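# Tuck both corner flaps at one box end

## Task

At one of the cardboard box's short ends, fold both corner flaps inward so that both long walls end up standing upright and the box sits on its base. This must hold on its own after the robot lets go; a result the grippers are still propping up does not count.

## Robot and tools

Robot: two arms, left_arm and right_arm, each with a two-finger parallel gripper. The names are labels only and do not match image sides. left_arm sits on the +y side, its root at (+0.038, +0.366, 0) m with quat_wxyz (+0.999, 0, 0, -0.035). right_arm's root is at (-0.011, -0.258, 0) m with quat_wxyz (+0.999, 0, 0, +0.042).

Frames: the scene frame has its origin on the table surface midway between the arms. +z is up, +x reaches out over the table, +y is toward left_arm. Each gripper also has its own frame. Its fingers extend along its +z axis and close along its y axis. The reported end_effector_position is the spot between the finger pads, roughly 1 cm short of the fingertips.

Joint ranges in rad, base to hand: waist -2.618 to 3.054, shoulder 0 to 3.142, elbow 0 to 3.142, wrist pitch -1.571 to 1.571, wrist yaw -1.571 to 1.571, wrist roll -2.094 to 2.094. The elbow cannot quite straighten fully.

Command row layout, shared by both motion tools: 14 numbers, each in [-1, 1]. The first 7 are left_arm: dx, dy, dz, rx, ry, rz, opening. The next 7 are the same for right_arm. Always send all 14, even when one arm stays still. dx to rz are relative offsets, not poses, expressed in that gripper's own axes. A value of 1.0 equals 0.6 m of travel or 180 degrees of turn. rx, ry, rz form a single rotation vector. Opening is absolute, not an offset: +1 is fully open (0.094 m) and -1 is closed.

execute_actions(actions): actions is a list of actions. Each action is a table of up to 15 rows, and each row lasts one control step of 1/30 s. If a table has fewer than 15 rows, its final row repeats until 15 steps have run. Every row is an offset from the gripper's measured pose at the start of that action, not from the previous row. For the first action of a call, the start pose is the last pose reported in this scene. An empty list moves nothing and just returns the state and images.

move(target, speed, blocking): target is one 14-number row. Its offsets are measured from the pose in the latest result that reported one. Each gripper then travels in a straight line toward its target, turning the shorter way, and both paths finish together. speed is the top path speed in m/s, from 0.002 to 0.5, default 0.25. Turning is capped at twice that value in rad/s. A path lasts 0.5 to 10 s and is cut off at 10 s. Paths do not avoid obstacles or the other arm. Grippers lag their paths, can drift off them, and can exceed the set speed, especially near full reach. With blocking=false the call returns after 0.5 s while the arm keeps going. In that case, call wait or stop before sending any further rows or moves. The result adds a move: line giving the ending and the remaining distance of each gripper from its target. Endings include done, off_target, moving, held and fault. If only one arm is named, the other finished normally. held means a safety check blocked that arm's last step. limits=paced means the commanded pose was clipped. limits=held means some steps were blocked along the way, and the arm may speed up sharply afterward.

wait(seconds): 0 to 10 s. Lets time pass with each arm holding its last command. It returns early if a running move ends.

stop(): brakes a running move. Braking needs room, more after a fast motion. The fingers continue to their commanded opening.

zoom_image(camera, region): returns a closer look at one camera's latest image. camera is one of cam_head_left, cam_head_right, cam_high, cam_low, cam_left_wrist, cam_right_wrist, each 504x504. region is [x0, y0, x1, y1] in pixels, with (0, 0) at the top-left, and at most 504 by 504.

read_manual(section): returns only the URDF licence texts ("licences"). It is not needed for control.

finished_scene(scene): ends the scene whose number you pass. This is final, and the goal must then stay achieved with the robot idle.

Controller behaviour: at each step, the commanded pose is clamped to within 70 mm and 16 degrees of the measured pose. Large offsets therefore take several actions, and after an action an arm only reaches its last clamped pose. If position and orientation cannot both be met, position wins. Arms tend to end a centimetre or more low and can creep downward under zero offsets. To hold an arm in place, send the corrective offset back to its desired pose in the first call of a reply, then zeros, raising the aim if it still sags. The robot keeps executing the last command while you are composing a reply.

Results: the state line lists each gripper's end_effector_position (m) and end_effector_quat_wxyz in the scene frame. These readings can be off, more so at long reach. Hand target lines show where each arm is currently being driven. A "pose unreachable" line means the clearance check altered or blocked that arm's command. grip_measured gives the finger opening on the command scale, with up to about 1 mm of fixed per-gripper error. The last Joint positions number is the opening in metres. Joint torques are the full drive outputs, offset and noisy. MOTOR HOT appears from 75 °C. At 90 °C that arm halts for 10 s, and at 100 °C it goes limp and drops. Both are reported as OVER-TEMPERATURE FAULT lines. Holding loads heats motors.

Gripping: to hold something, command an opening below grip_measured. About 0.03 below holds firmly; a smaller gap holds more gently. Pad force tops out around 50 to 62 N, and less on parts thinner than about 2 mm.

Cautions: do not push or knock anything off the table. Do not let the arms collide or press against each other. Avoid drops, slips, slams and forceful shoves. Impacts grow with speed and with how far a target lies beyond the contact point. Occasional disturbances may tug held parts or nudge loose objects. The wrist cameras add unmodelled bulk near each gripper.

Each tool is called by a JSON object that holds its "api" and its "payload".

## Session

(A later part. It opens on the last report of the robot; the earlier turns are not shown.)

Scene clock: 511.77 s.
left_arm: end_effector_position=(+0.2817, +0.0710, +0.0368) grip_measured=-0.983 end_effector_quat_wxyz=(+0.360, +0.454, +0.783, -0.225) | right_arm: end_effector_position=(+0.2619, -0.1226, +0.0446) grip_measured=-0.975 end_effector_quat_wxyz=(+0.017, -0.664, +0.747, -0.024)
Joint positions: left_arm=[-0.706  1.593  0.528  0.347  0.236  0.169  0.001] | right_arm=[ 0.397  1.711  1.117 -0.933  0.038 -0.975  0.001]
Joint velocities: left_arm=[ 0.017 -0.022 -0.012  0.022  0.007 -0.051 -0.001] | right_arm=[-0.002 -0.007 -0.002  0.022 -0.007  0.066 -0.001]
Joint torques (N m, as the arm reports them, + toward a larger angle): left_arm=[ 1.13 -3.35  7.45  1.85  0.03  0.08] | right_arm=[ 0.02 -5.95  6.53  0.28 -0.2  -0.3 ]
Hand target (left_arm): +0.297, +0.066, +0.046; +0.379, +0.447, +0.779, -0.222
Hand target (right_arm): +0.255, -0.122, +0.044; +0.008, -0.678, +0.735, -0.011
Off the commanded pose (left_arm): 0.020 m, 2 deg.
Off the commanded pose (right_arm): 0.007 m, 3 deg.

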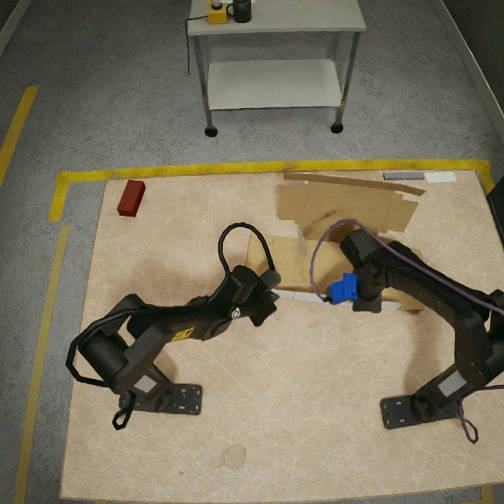

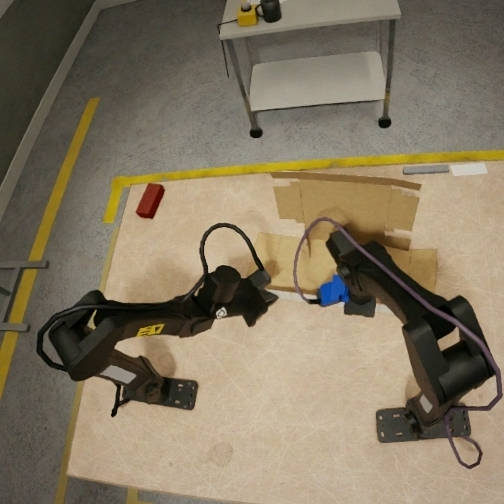

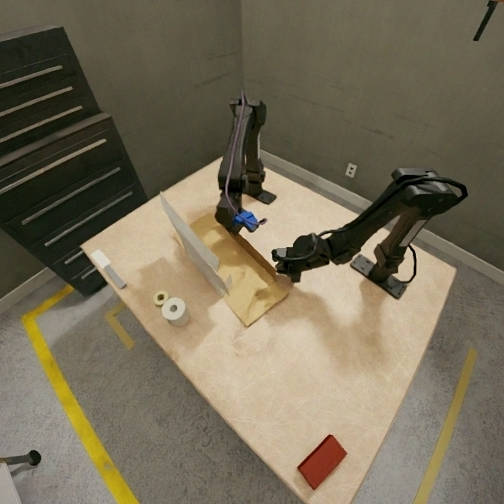

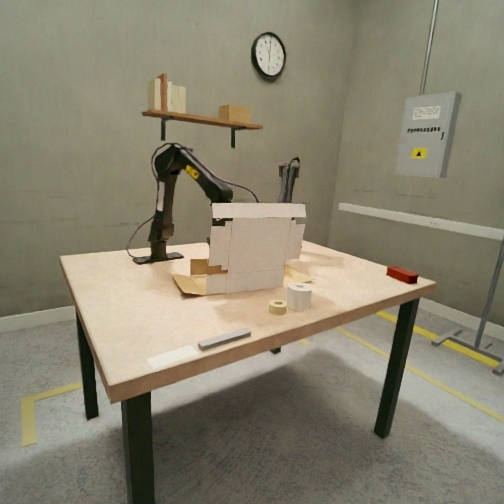

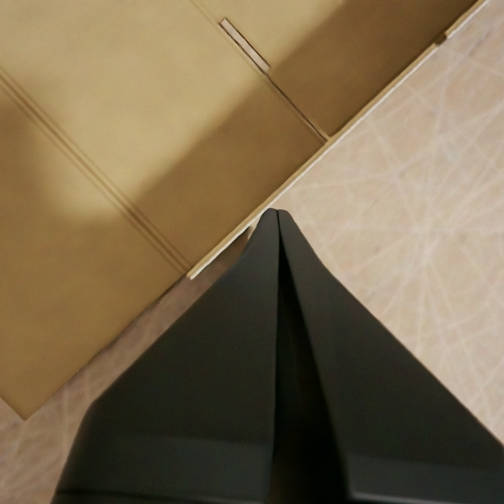

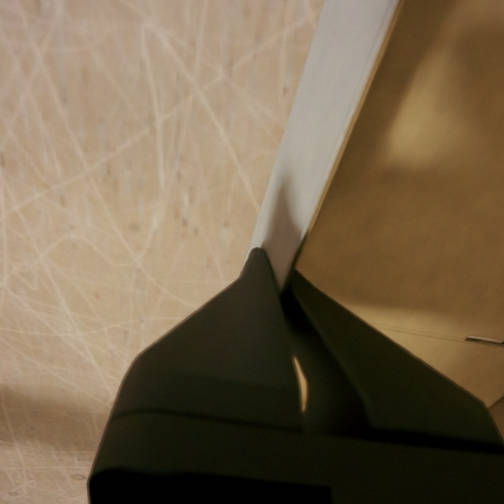

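{"api": "zoom_image", "payload": {"camera": "cam_high", "region": [150, 180, 330, 340]}}

{"api": "zoom_image", "payload": {"camera": "cam_low", "region": [160, 190, 330, 320]}}

{"api": "zoom_image", "payload": {"camera": "cam_head_left", "region": [210, 160, 450, 340]}}

Region (150, 180, 330, 340) of cam_high's 504x504 image, scaled by 2.800, with more detail than that image has.

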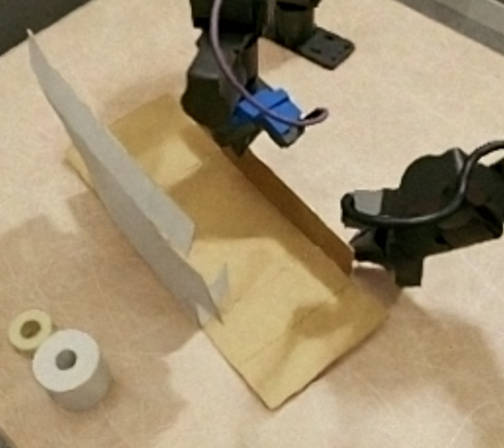

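Region (160, 190, 330, 320) of cam_low's 504x504 image, scaled by 2.965, with more detail than that image has; it fills the top 385 rows of this view, and the rest is white.

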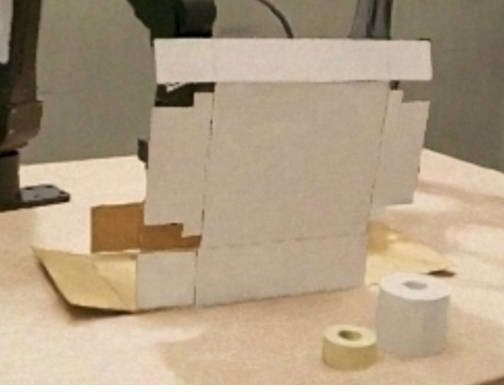

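Region (210, 160, 450, 340) of cam_head_left's 504x504 image, scaled by 2.100, with more detail than that image has; it fills the top 378 rows of this view, and the rest is white.

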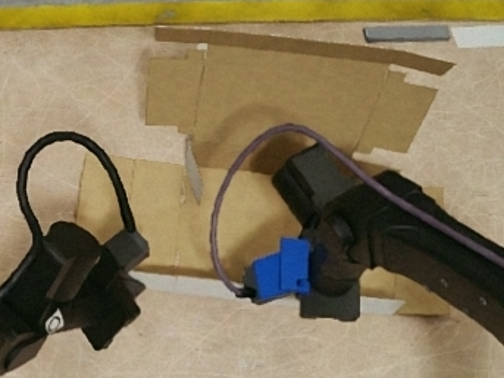

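{"api": "move", "payload": {"target": [0.0215, -0.0077, -0.045, 0, -0.089, 0, -1, -0.13, 0, -0.008, 0, -0.139, 0, -0.36], "speed": 0.08}}

Scene clock: 635.03 s.
left_arm: end_effector_position=(+0.2681, +0.0866, +0.0593) grip_measured=-0.983 end_effector_quat_wxyz=(+0.484, +0.422, +0.712, -0.285) | right_arm: end_effector_position=(+0.2756, -0.0490, +0.0457) grip_measured=-0.362 end_effector_quat_wxyz=(+0.171, -0.653, +0.729, +0.111)
Joint positions: left_arm=[-0.669  1.62   0.231  0.991  0.304  0.129  0.001] | right_arm=[ 0.397  1.695  1.03  -0.619 -0.297 -0.937  0.03 ]
Joint velocities: left_arm=[-0.007 -0.012 -0.007  0.051 -0.022 -0.022 -0.   ] | right_arm=[-0.002 -0.007  0.007 -0.007  0.007  0.066 -0.001]
Joint torques (N m, as the arm reports them, + toward a larger angle): left_arm=[ 0.79 -2.23  1.41  1.96  0.25 -0.04] | right_arm=[ 0.49 -7.55  5.42  1.13 -0.41  0.07]
Hand target (left_arm): +0.263, +0.095, +0.046; +0.466, +0.420, +0.725, -0.283
Hand target (right_arm): +0.272, -0.045, +0.049; +0.180, -0.653, +0.726, +0.118
Off the commanded pose (left_arm): 0.017 m, 3 deg.
Off the commanded pose (right_arm): 0.007 m, 1 deg.
move: off_target (left_arm)

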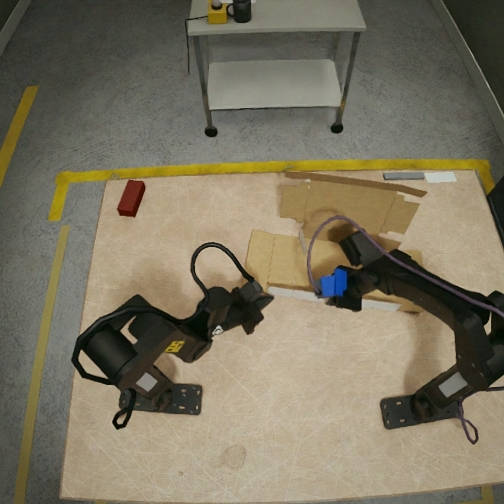

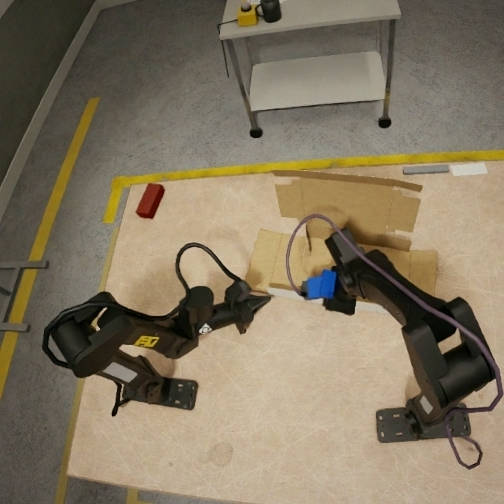

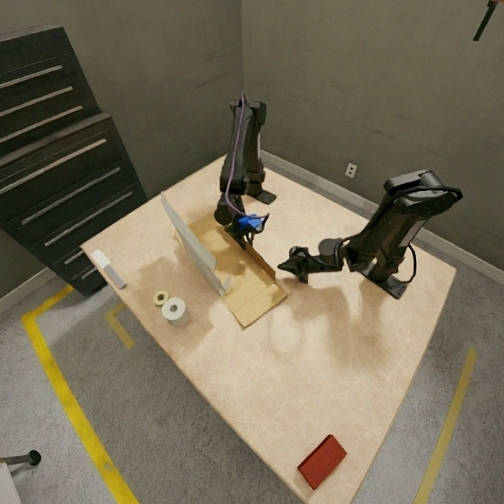

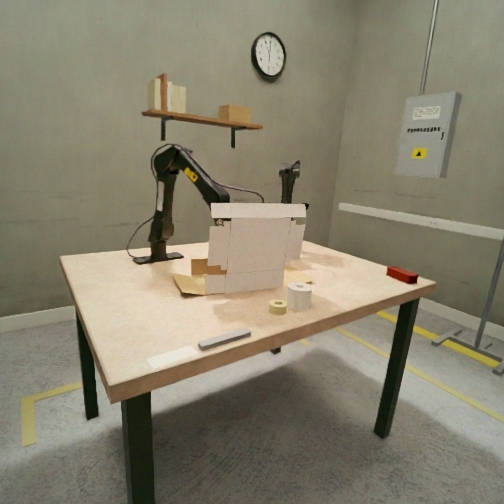

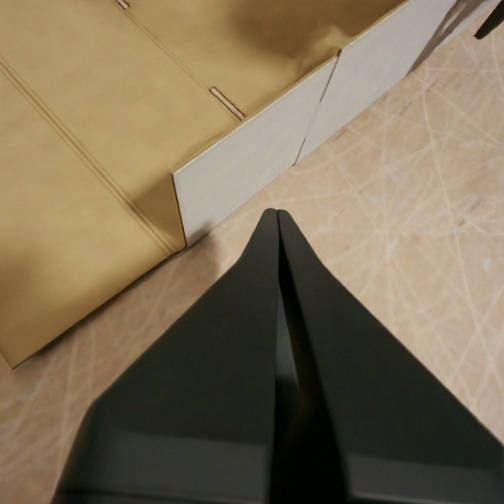

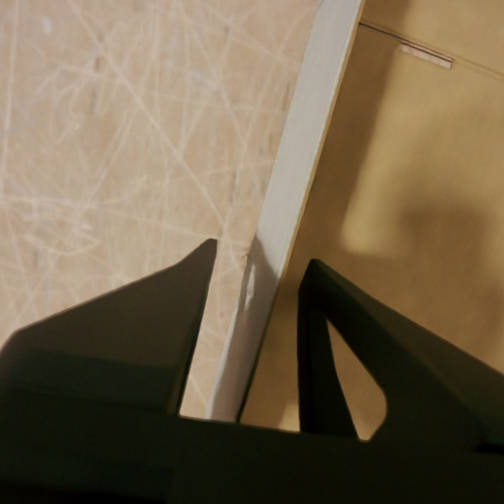

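{"api": "move", "payload": {"target": [0.039, 0.012, 0.0145, 0, 0.022, 0, -1, 0, -0.003, 0, 0, 0, 0, -1], "speed": 0.06}}

Scene clock: 655.80 s.
left_arm: end_effector_position=(+0.2681, +0.0934, +0.0342) grip_measured=-0.983 end_effector_quat_wxyz=(+0.459, +0.430, +0.729, -0.270) | right_arm: end_effector_position=(+0.2762, -0.0491, +0.0457) grip_measured=-0.975 end_effector_quat_wxyz=(+0.172, -0.653, +0.729, +0.110)
Joint positions: left_arm=[-0.652  1.697  0.231  0.996  0.309  0.155  0.001] | right_arm=[ 0.396  1.695  1.03  -0.617 -0.296 -0.938  0.001]
Joint velocities: left_arm=[-0.017 -0.017  0.002 -0.037 -0.066 -0.037  0.   ] | right_arm=[-0.002  0.007 -0.002  0.007  0.037 -0.051 -0.001]
Joint torques (N m, as the arm reports them, + toward a larger angle): left_arm=[ 0.77 -2.56  4.85  1.88  0.26  0.02] | right_arm=[-0.23 -5.62  7.38  0.94 -0.2  -0.04]
Hand target (left_arm): +0.274, +0.091, +0.034; +0.459, +0.431, +0.728, -0.270
Hand target (right_arm): +0.277, -0.049, +0.046; +0.171, -0.653, +0.729, +0.111
Off the commanded pose (left_arm): 0.007 m, 0 deg.
Off the commanded pose (right_arm): 0.001 m, 0 deg.
move: done

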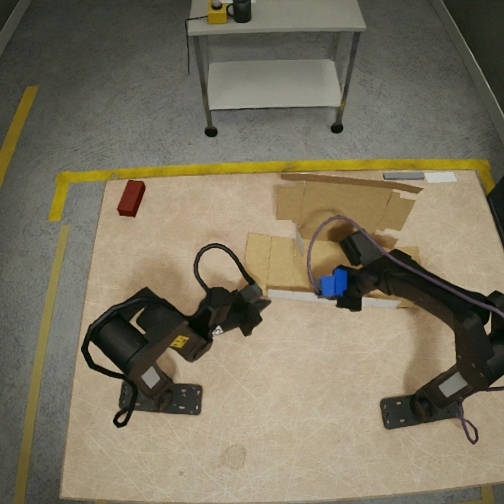

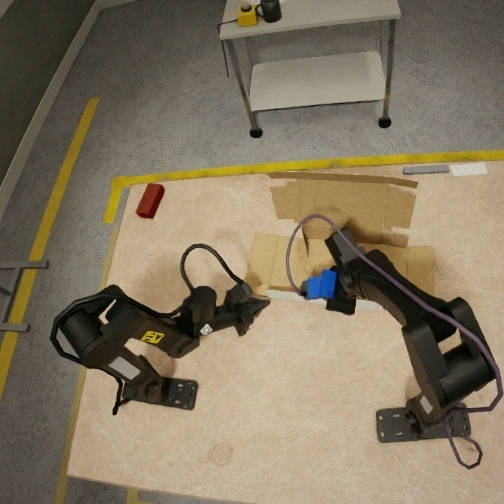

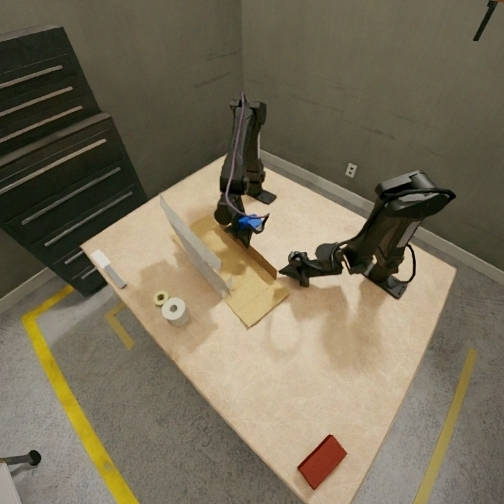

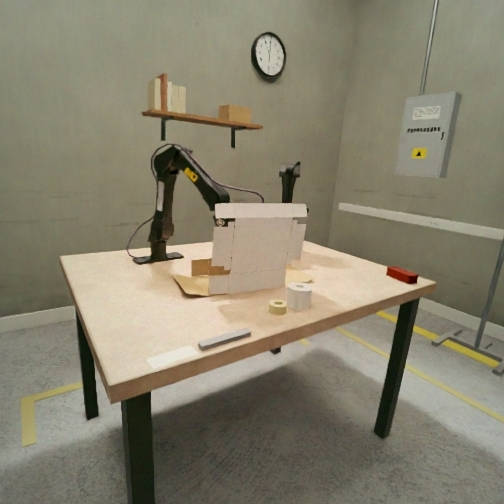

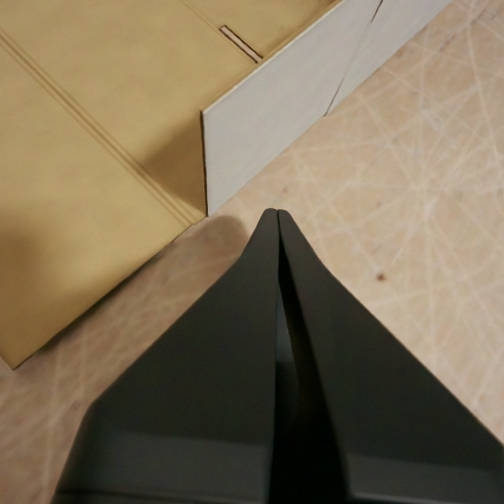

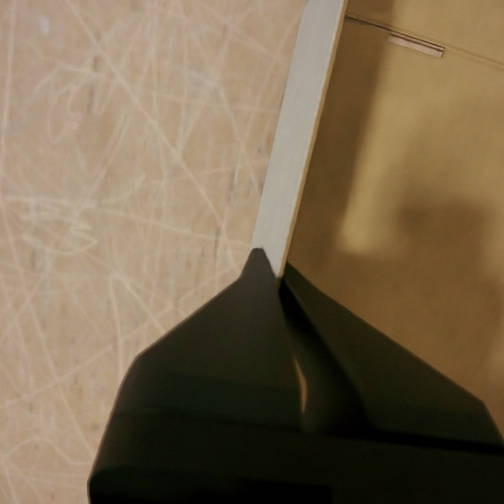

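{"api": "move", "payload": {"target": [-0.052, 0.064, 0.085, 0, 0, 0, -1, 0.0007, 0.008, -0.001, -0.0088, -0.0014, -0.0204, -1], "speed": 0.05}}

Scene clock: 681.60 s.
left_arm: end_effector_position=(+0.3071, +0.0628, +0.0309) grip_measured=-0.983 end_effector_quat_wxyz=(+0.436, +0.444, +0.728, -0.287) | right_arm: end_effector_position=(+0.2922, -0.0567, +0.0465) grip_measured=-0.975 end_effector_quat_wxyz=(+0.187, -0.651, +0.732, +0.079)
Joint positions: left_arm=[-0.606  1.825  0.462  0.845  0.402  0.184  0.001] | right_arm=[ 0.381  1.695  1.03  -0.576 -0.246 -0.948  0.001]
Joint velocities: left_arm=[-0.022 -0.032  0.012 -0.081  0.007 -0.051  0.   ] | right_arm=[-0.007 -0.012 -0.017  0.095  0.037 -0.022 -0.   ]
Joint torques (N m, as the arm reports them, + toward a larger angle): left_arm=[ 1.62 -4.22  6.72  1.93 -0.28  0.1 ] | right_arm=[ 0.97 -6.12  7.15  0.43 -0.9  -0.49]
Hand target (left_arm): +0.330, +0.063, +0.039; +0.460, +0.430, +0.728, -0.270
Hand target (right_arm): +0.272, -0.049, +0.046; +0.170, -0.677, +0.707, +0.115
Off the commanded pose (left_arm): 0.025 m, 4 deg.
Off the commanded pose (right_arm): 0.022 m, 6 deg.
move: off_target (left_arm, right_arm)

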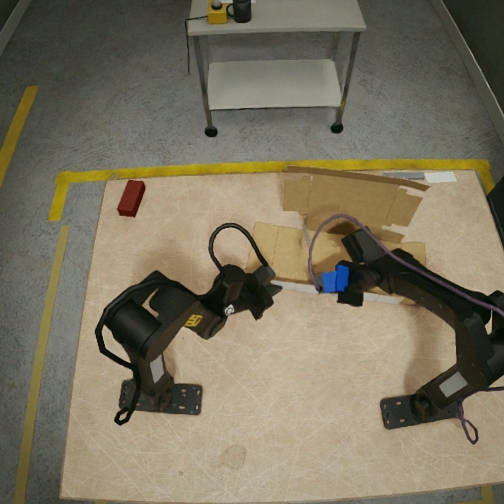

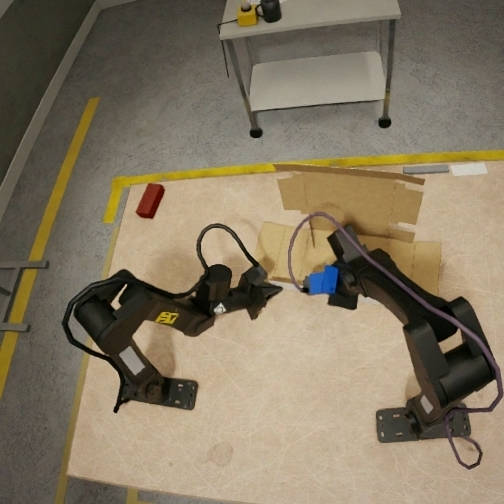

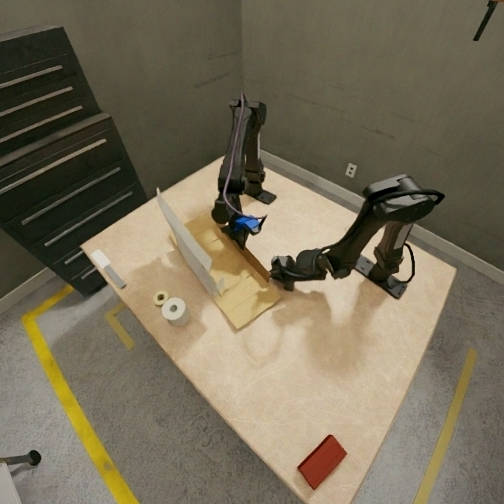

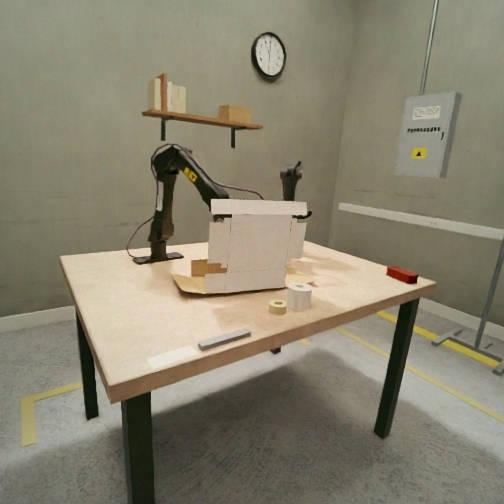

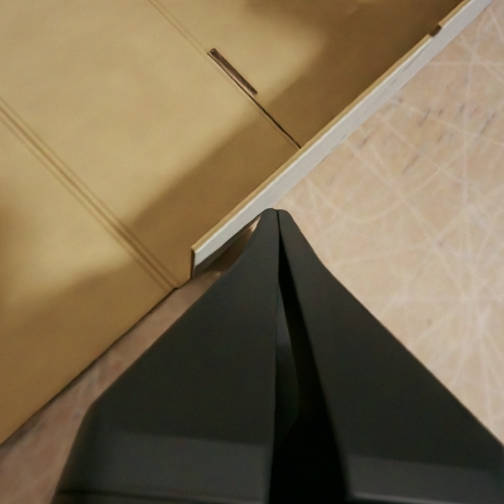

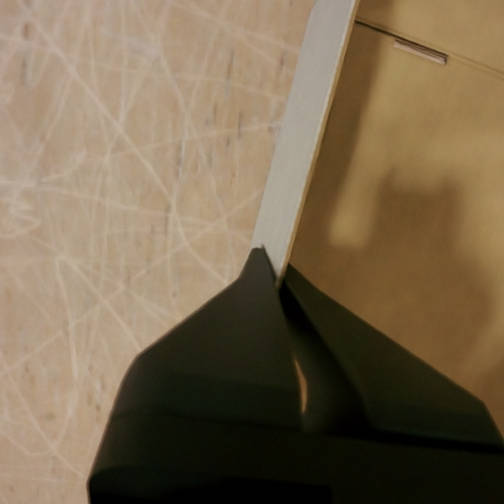

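{"api": "zoom_image", "payload": {"camera": "cam_low", "region": [260, 240, 340, 300]}}

{"api": "zoom_image", "payload": {"camera": "cam_high", "region": [190, 230, 310, 340]}}

{"api": "zoom_image", "payload": {"camera": "cam_left_wrist", "region": [100, 120, 340, 360]}}

Region (260, 240, 340, 300) of cam_low's 504x504 image, scaled by 6.300, with more detail than that image has; it fills the top 378 rows of this view, and the rest is white.

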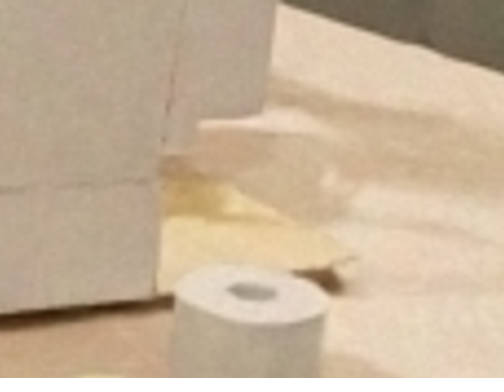

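Region (190, 230, 310, 340) of cam_high's 504x504 image, scaled by 4.200, with more detail than that image has; it fills the top 462 rows of this view, and the rest is white.

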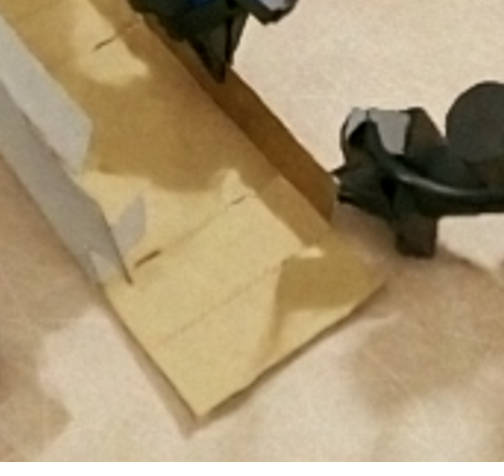

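Region (100, 120, 340, 360) of cam_left_wrist's 504x504 image, scaled by 2.100, with more detail than that image has.

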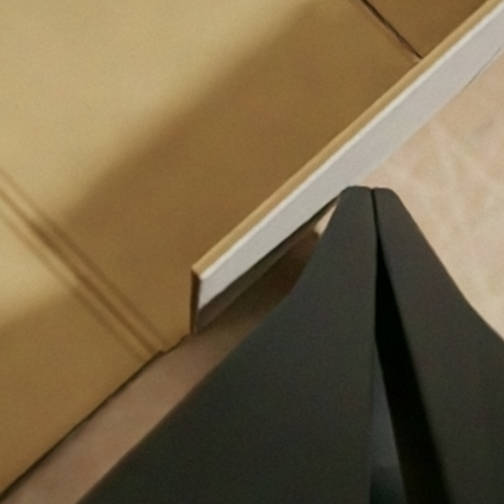

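{"api": "move", "payload": {"target": [0.0066, 0.0056, -0.1017, 0.058, 0.1057, 0.006, -1, -0.009, 0.021, 0.0, -0.040, -0.0043, 0.0098, -1], "speed": 0.1}}

Scene clock: 756.67 s.
left_arm: end_effector_position=(+0.2817, +0.1160, +0.0434) grip_measured=-0.983 end_effector_quat_wxyz=(+0.262, +0.527, +0.762, -0.270) | right_arm: end_effector_position=(+0.2828, -0.0492, +0.0459) grip_measured=-0.975 end_effector_quat_wxyz=(+0.162, -0.652, +0.731, +0.118)
Joint positions: left_arm=[-0.455  1.564  0.679 -0.131  0.568  0.521  0.001] | right_arm=[ 0.38   1.734  1.08  -0.655 -0.311 -0.951  0.001]
Joint velocities: left_arm=[-0.007 -0.012 -0.002 -0.037  0.095 -0.022 -0.   ] | right_arm=[-0.017  0.012  0.012  0.007  0.081  0.051  0.001]
Joint torques (N m, as the arm reports them, + toward a larger angle): left_arm=[ 0.77 -5.63  7.31  1.06  0.53  0.09] | right_arm=[-0.88 -5.22  8.75  0.51 -0.43 -0.05]
Hand target (left_arm): +0.288, +0.114, +0.056; +0.272, +0.528, +0.757, -0.273
Hand target (right_arm): +0.280, -0.050, +0.047; +0.151, -0.649, +0.734, +0.132
Off the commanded pose (left_arm): 0.013 m, 1 deg.
Off the commanded pose (right_arm): 0.003 m, 2 deg.
move: off_target (left_arm)

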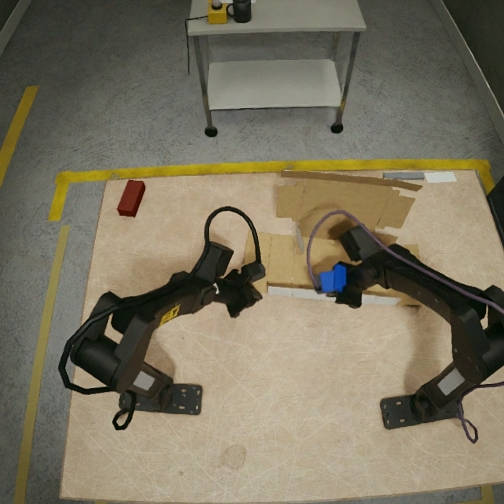

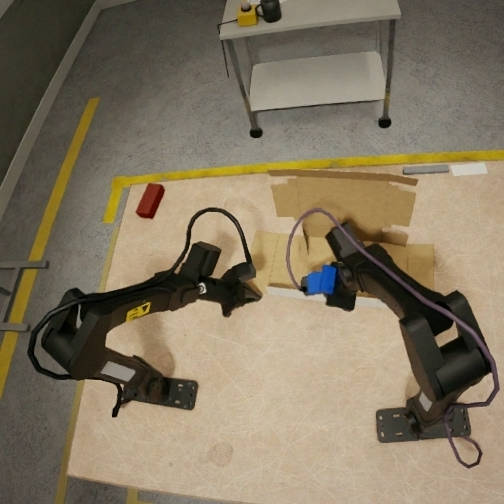

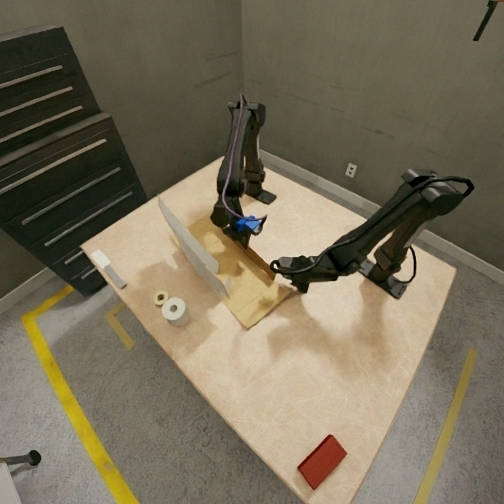

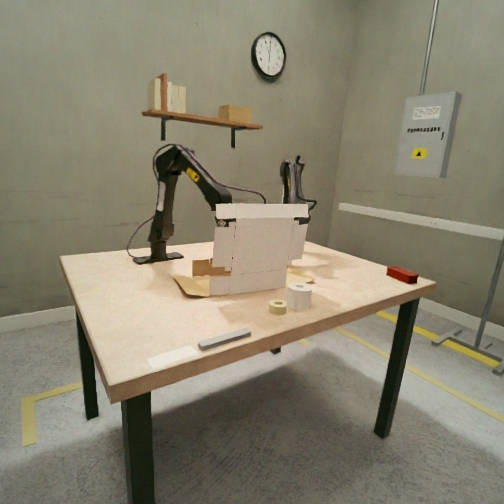

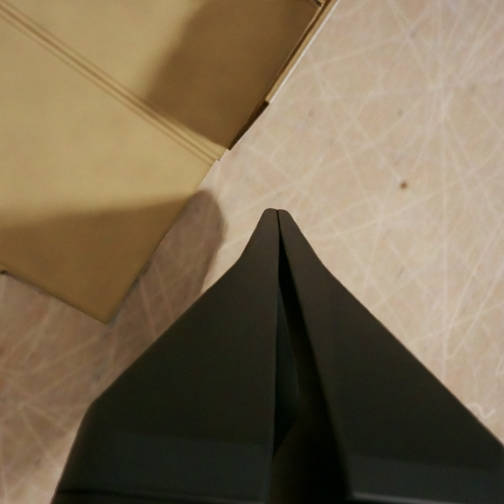

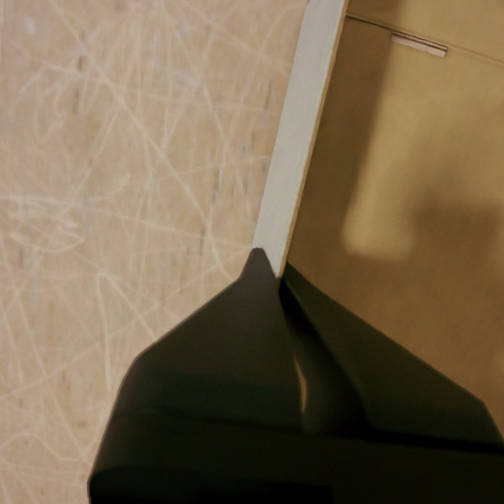

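{"api": "zoom_image", "payload": {"camera": "cam_left_wrist", "region": [170, 60, 310, 200]}}

Region (170, 60, 310, 200) of cam_left_wrist's 504x504 image, scaled by 3.600, with more detail than that image has.

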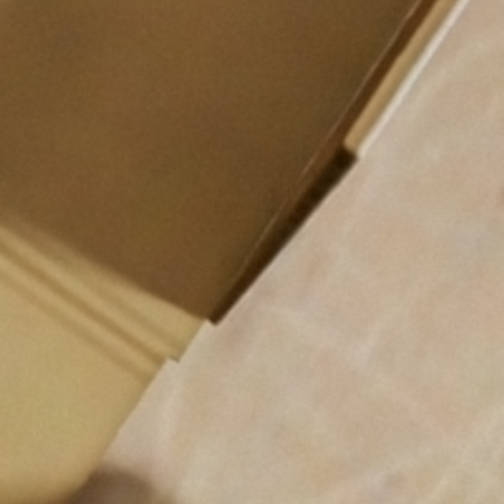

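{"api": "move", "payload": {"target": [-0.0204, 0.025, 0.001, 0, 0, 0, 0.064, 0, 0.003, 0, -0.008, 0, 0, -1], "speed": 0.08}}

Scene clock: 789.90 s.
left_arm: end_effector_position=(+0.2968, +0.1119, +0.0489) grip_measured=+0.061 end_effector_quat_wxyz=(+0.271, +0.529, +0.759, -0.266) | right_arm: end_effector_position=(+0.2829, -0.0492, +0.0459) grip_measured=-0.975 end_effector_quat_wxyz=(+0.163, -0.654, +0.730, +0.117)
Joint positions: left_arm=[-0.444  1.597  0.732 -0.139  0.568  0.535  0.05 ] | right_arm=[ 0.38   1.734  1.08  -0.654 -0.311 -0.956  0.001]
Joint velocities: left_arm=[ 0.012  0.007  0.022 -0.022 -0.125  0.022 -0.001] | right_arm=[-0.017 -0.007  0.012  0.007 -0.037  0.022 -0.002]
Joint torques (N m, as the arm reports them, + toward a larger angle): left_arm=[ 0.69 -3.58  7.17  1.11  0.49  0.09] | right_arm=[-0.44 -5.44  8.18  0.65 -0.37 -0.02]
Hand target (left_arm): +0.300, +0.112, +0.049; +0.263, +0.527, +0.762, -0.269
Hand target (right_arm): +0.281, -0.049, +0.046; +0.155, -0.654, +0.730, +0.127
Off the commanded pose (left_arm): 0.003 m, 1 deg.
Off the commanded pose (right_arm): 0.002 m, 1 deg.
move: done

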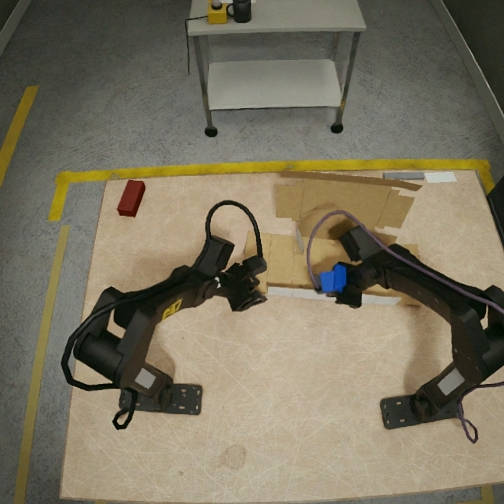

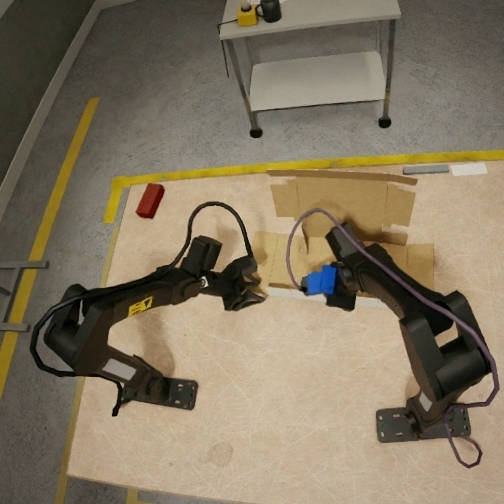

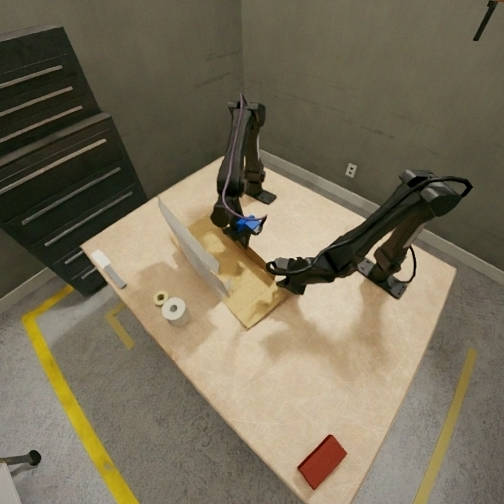

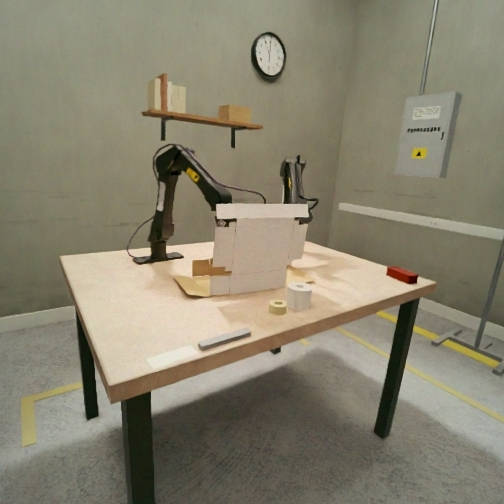

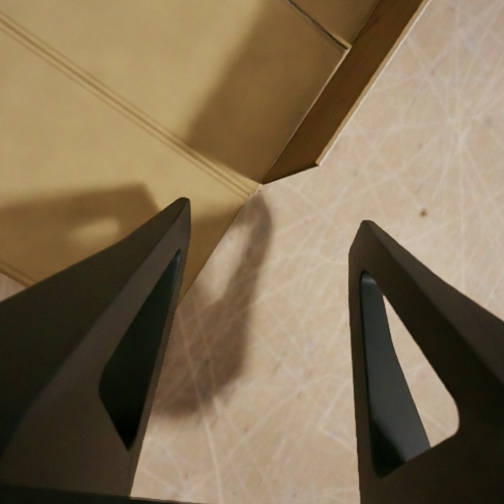

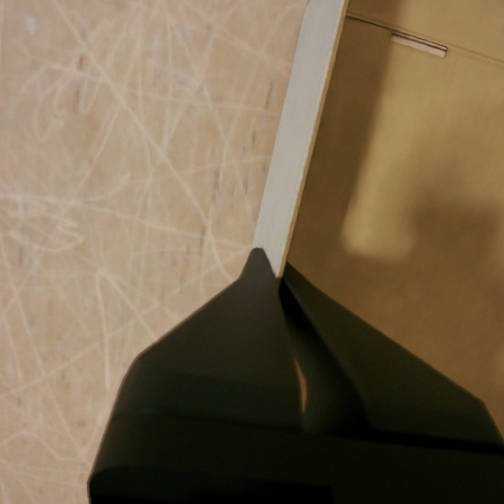

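{"api": "move", "payload": {"target": [0.0027, 0.0036, 0.0694, 0, 0, 0, 0.064, 0, 0.003, 0, -0.008, 0, 0, -1], "speed": 0.05}}

Scene clock: 803.30 s.
left_arm: end_effector_position=(+0.3054, +0.0857, +0.0268) grip_measured=+0.061 end_effector_quat_wxyz=(+0.287, +0.530, +0.751, -0.270) | right_arm: end_effector_position=(+0.2829, -0.0493, +0.0459) grip_measured=-0.975 end_effector_quat_wxyz=(+0.163, -0.655, +0.728, +0.117)
Joint positions: left_arm=[-0.502  1.727  0.732  0.056  0.546  0.476  0.05 ] | right_arm=[ 0.38   1.734  1.08  -0.654 -0.31  -0.96   0.001]
Joint velocities: left_arm=[ 0.002 -0.002 -0.012  0.022  0.022  0.007  0.001] | right_arm=[ 0.002  0.002 -0.002 -0.066  0.037 -0.037  0.001]
Joint torques (N m, as the arm reports them, + toward a larger angle): left_arm=[-0.76 -3.58  5.27  1.29  0.1  -0.04] | right_arm=[-0.4  -5.43  8.18  0.64 -0.36 -0.05]
Hand target (left_arm): +0.303, +0.086, +0.017; +0.271, +0.529, +0.759, -0.266
Hand target (right_arm): +0.281, -0.049, +0.046; +0.155, -0.656, +0.728, +0.126
Off the commanded pose (left_arm): 0.009 m, 2 deg.
Off the commanded pose (right_arm): 0.002 m, 1 deg.
move: done

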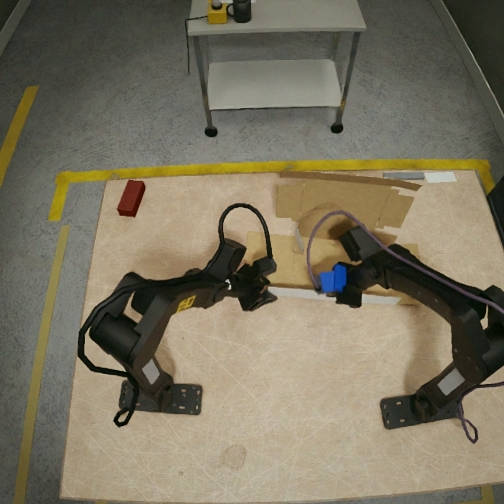

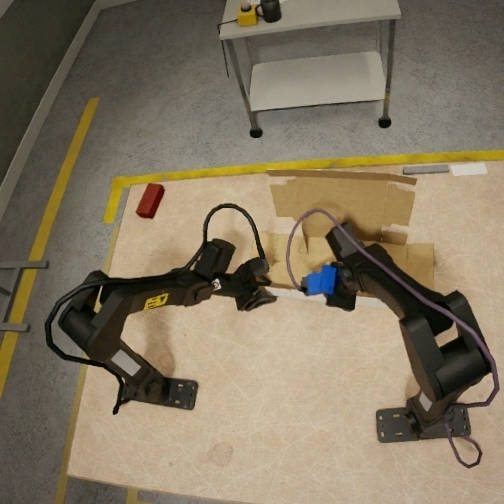

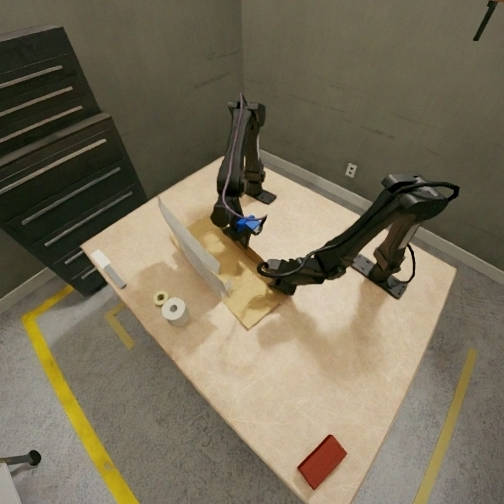

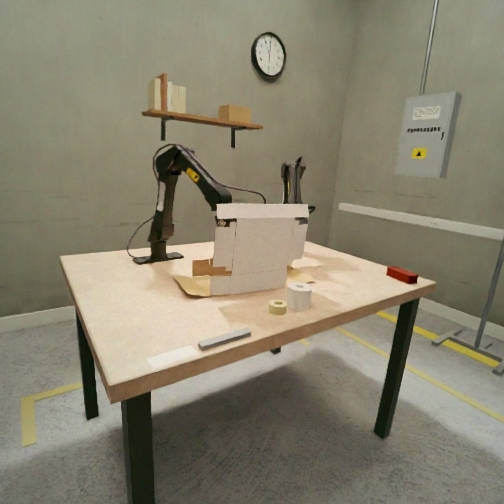

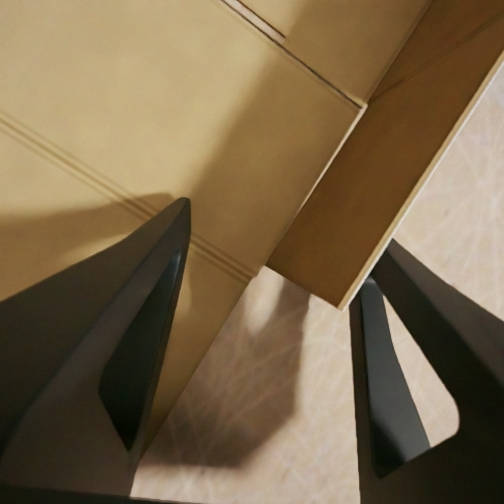

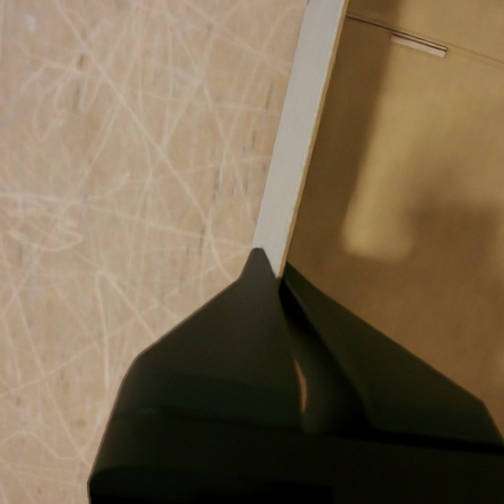

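{"api": "move", "payload": {"target": [0.0179, 0.0025, 0.0172, 0, 0.011, 0, 0.064, 0, 0.003, 0, -0.008, 0, 0, -1], "speed": 0.03}}

Scene clock: 809.77 s.
left_arm: end_effector_position=(+0.3092, +0.0836, +0.0259) grip_measured=+0.061 end_effector_quat_wxyz=(+0.296, +0.534, +0.746, -0.268) | right_arm: end_effector_position=(+0.2829, -0.0493, +0.0459) grip_measured=-0.975 end_effector_quat_wxyz=(+0.163, -0.656, +0.728, +0.116)
Joint positions: left_arm=[-0.502  1.741  0.732  0.087  0.544  0.484  0.05 ] | right_arm=[ 0.38   1.734  1.08  -0.654 -0.31  -0.962  0.001]
Joint velocities: left_arm=[-0.007  0.002 -0.017 -0.022 -0.022 -0.11   0.001] | right_arm=[-0.012  0.007 -0.002  0.11   0.007  0.022 -0.   ]
Joint torques (N m, as the arm reports them, + toward a larger angle): left_arm=[-0.55 -3.69  5.02  1.27  0.09  0.03] | right_arm=[-0.39 -5.46  8.2   0.67 -0.38 -0.08]
Hand target (left_arm): +0.305, +0.086, +0.012; +0.274, +0.535, +0.755, -0.261
Hand target (right_arm): +0.281, -0.049, +0.046; +0.155, -0.657, +0.727, +0.126
Off the commanded pose (left_arm): 0.015 m, 3 deg.
Off the commanded pose (right_arm): 0.002 m, 1 deg.
move: off_target (left_arm)

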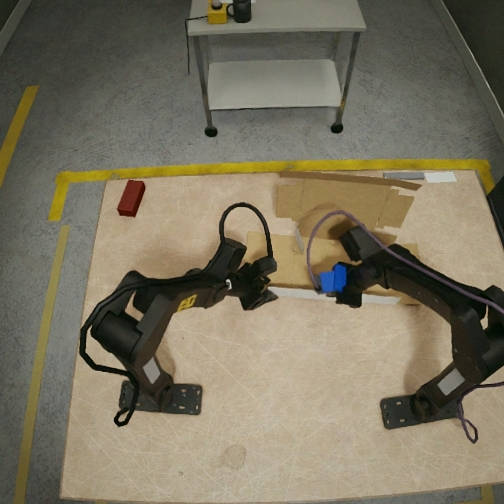

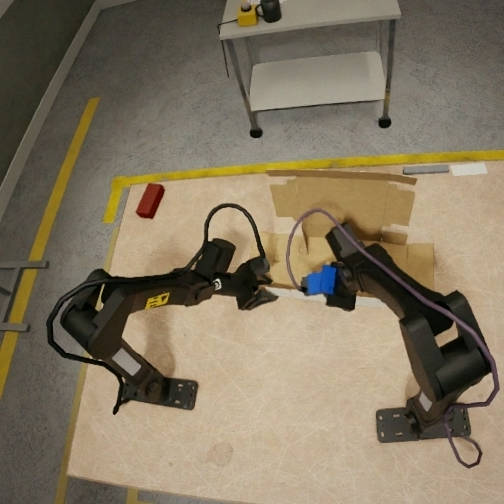

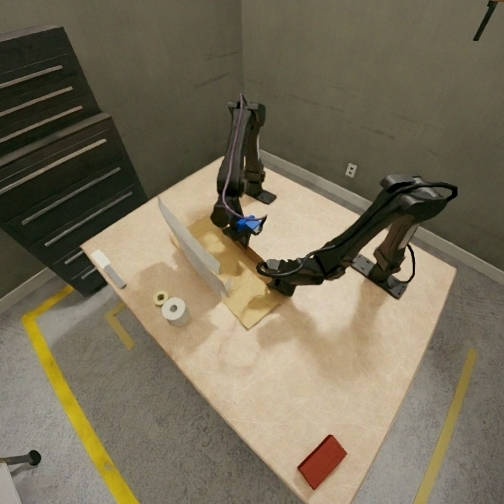

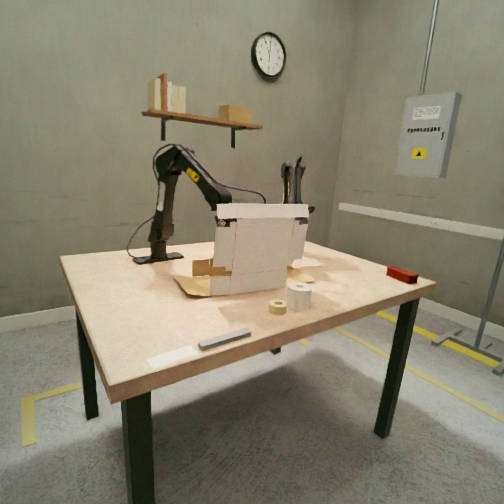

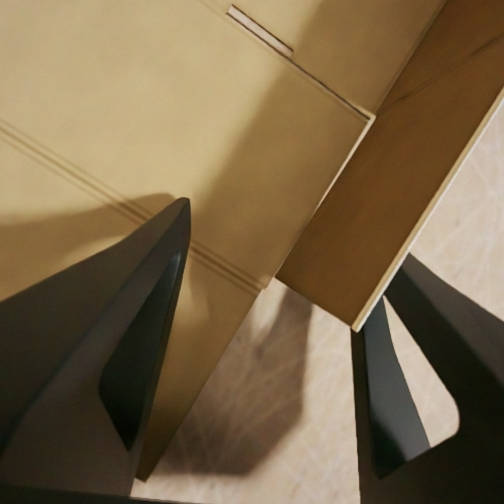

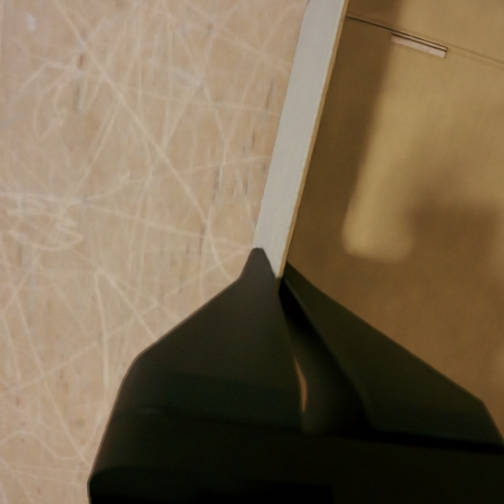

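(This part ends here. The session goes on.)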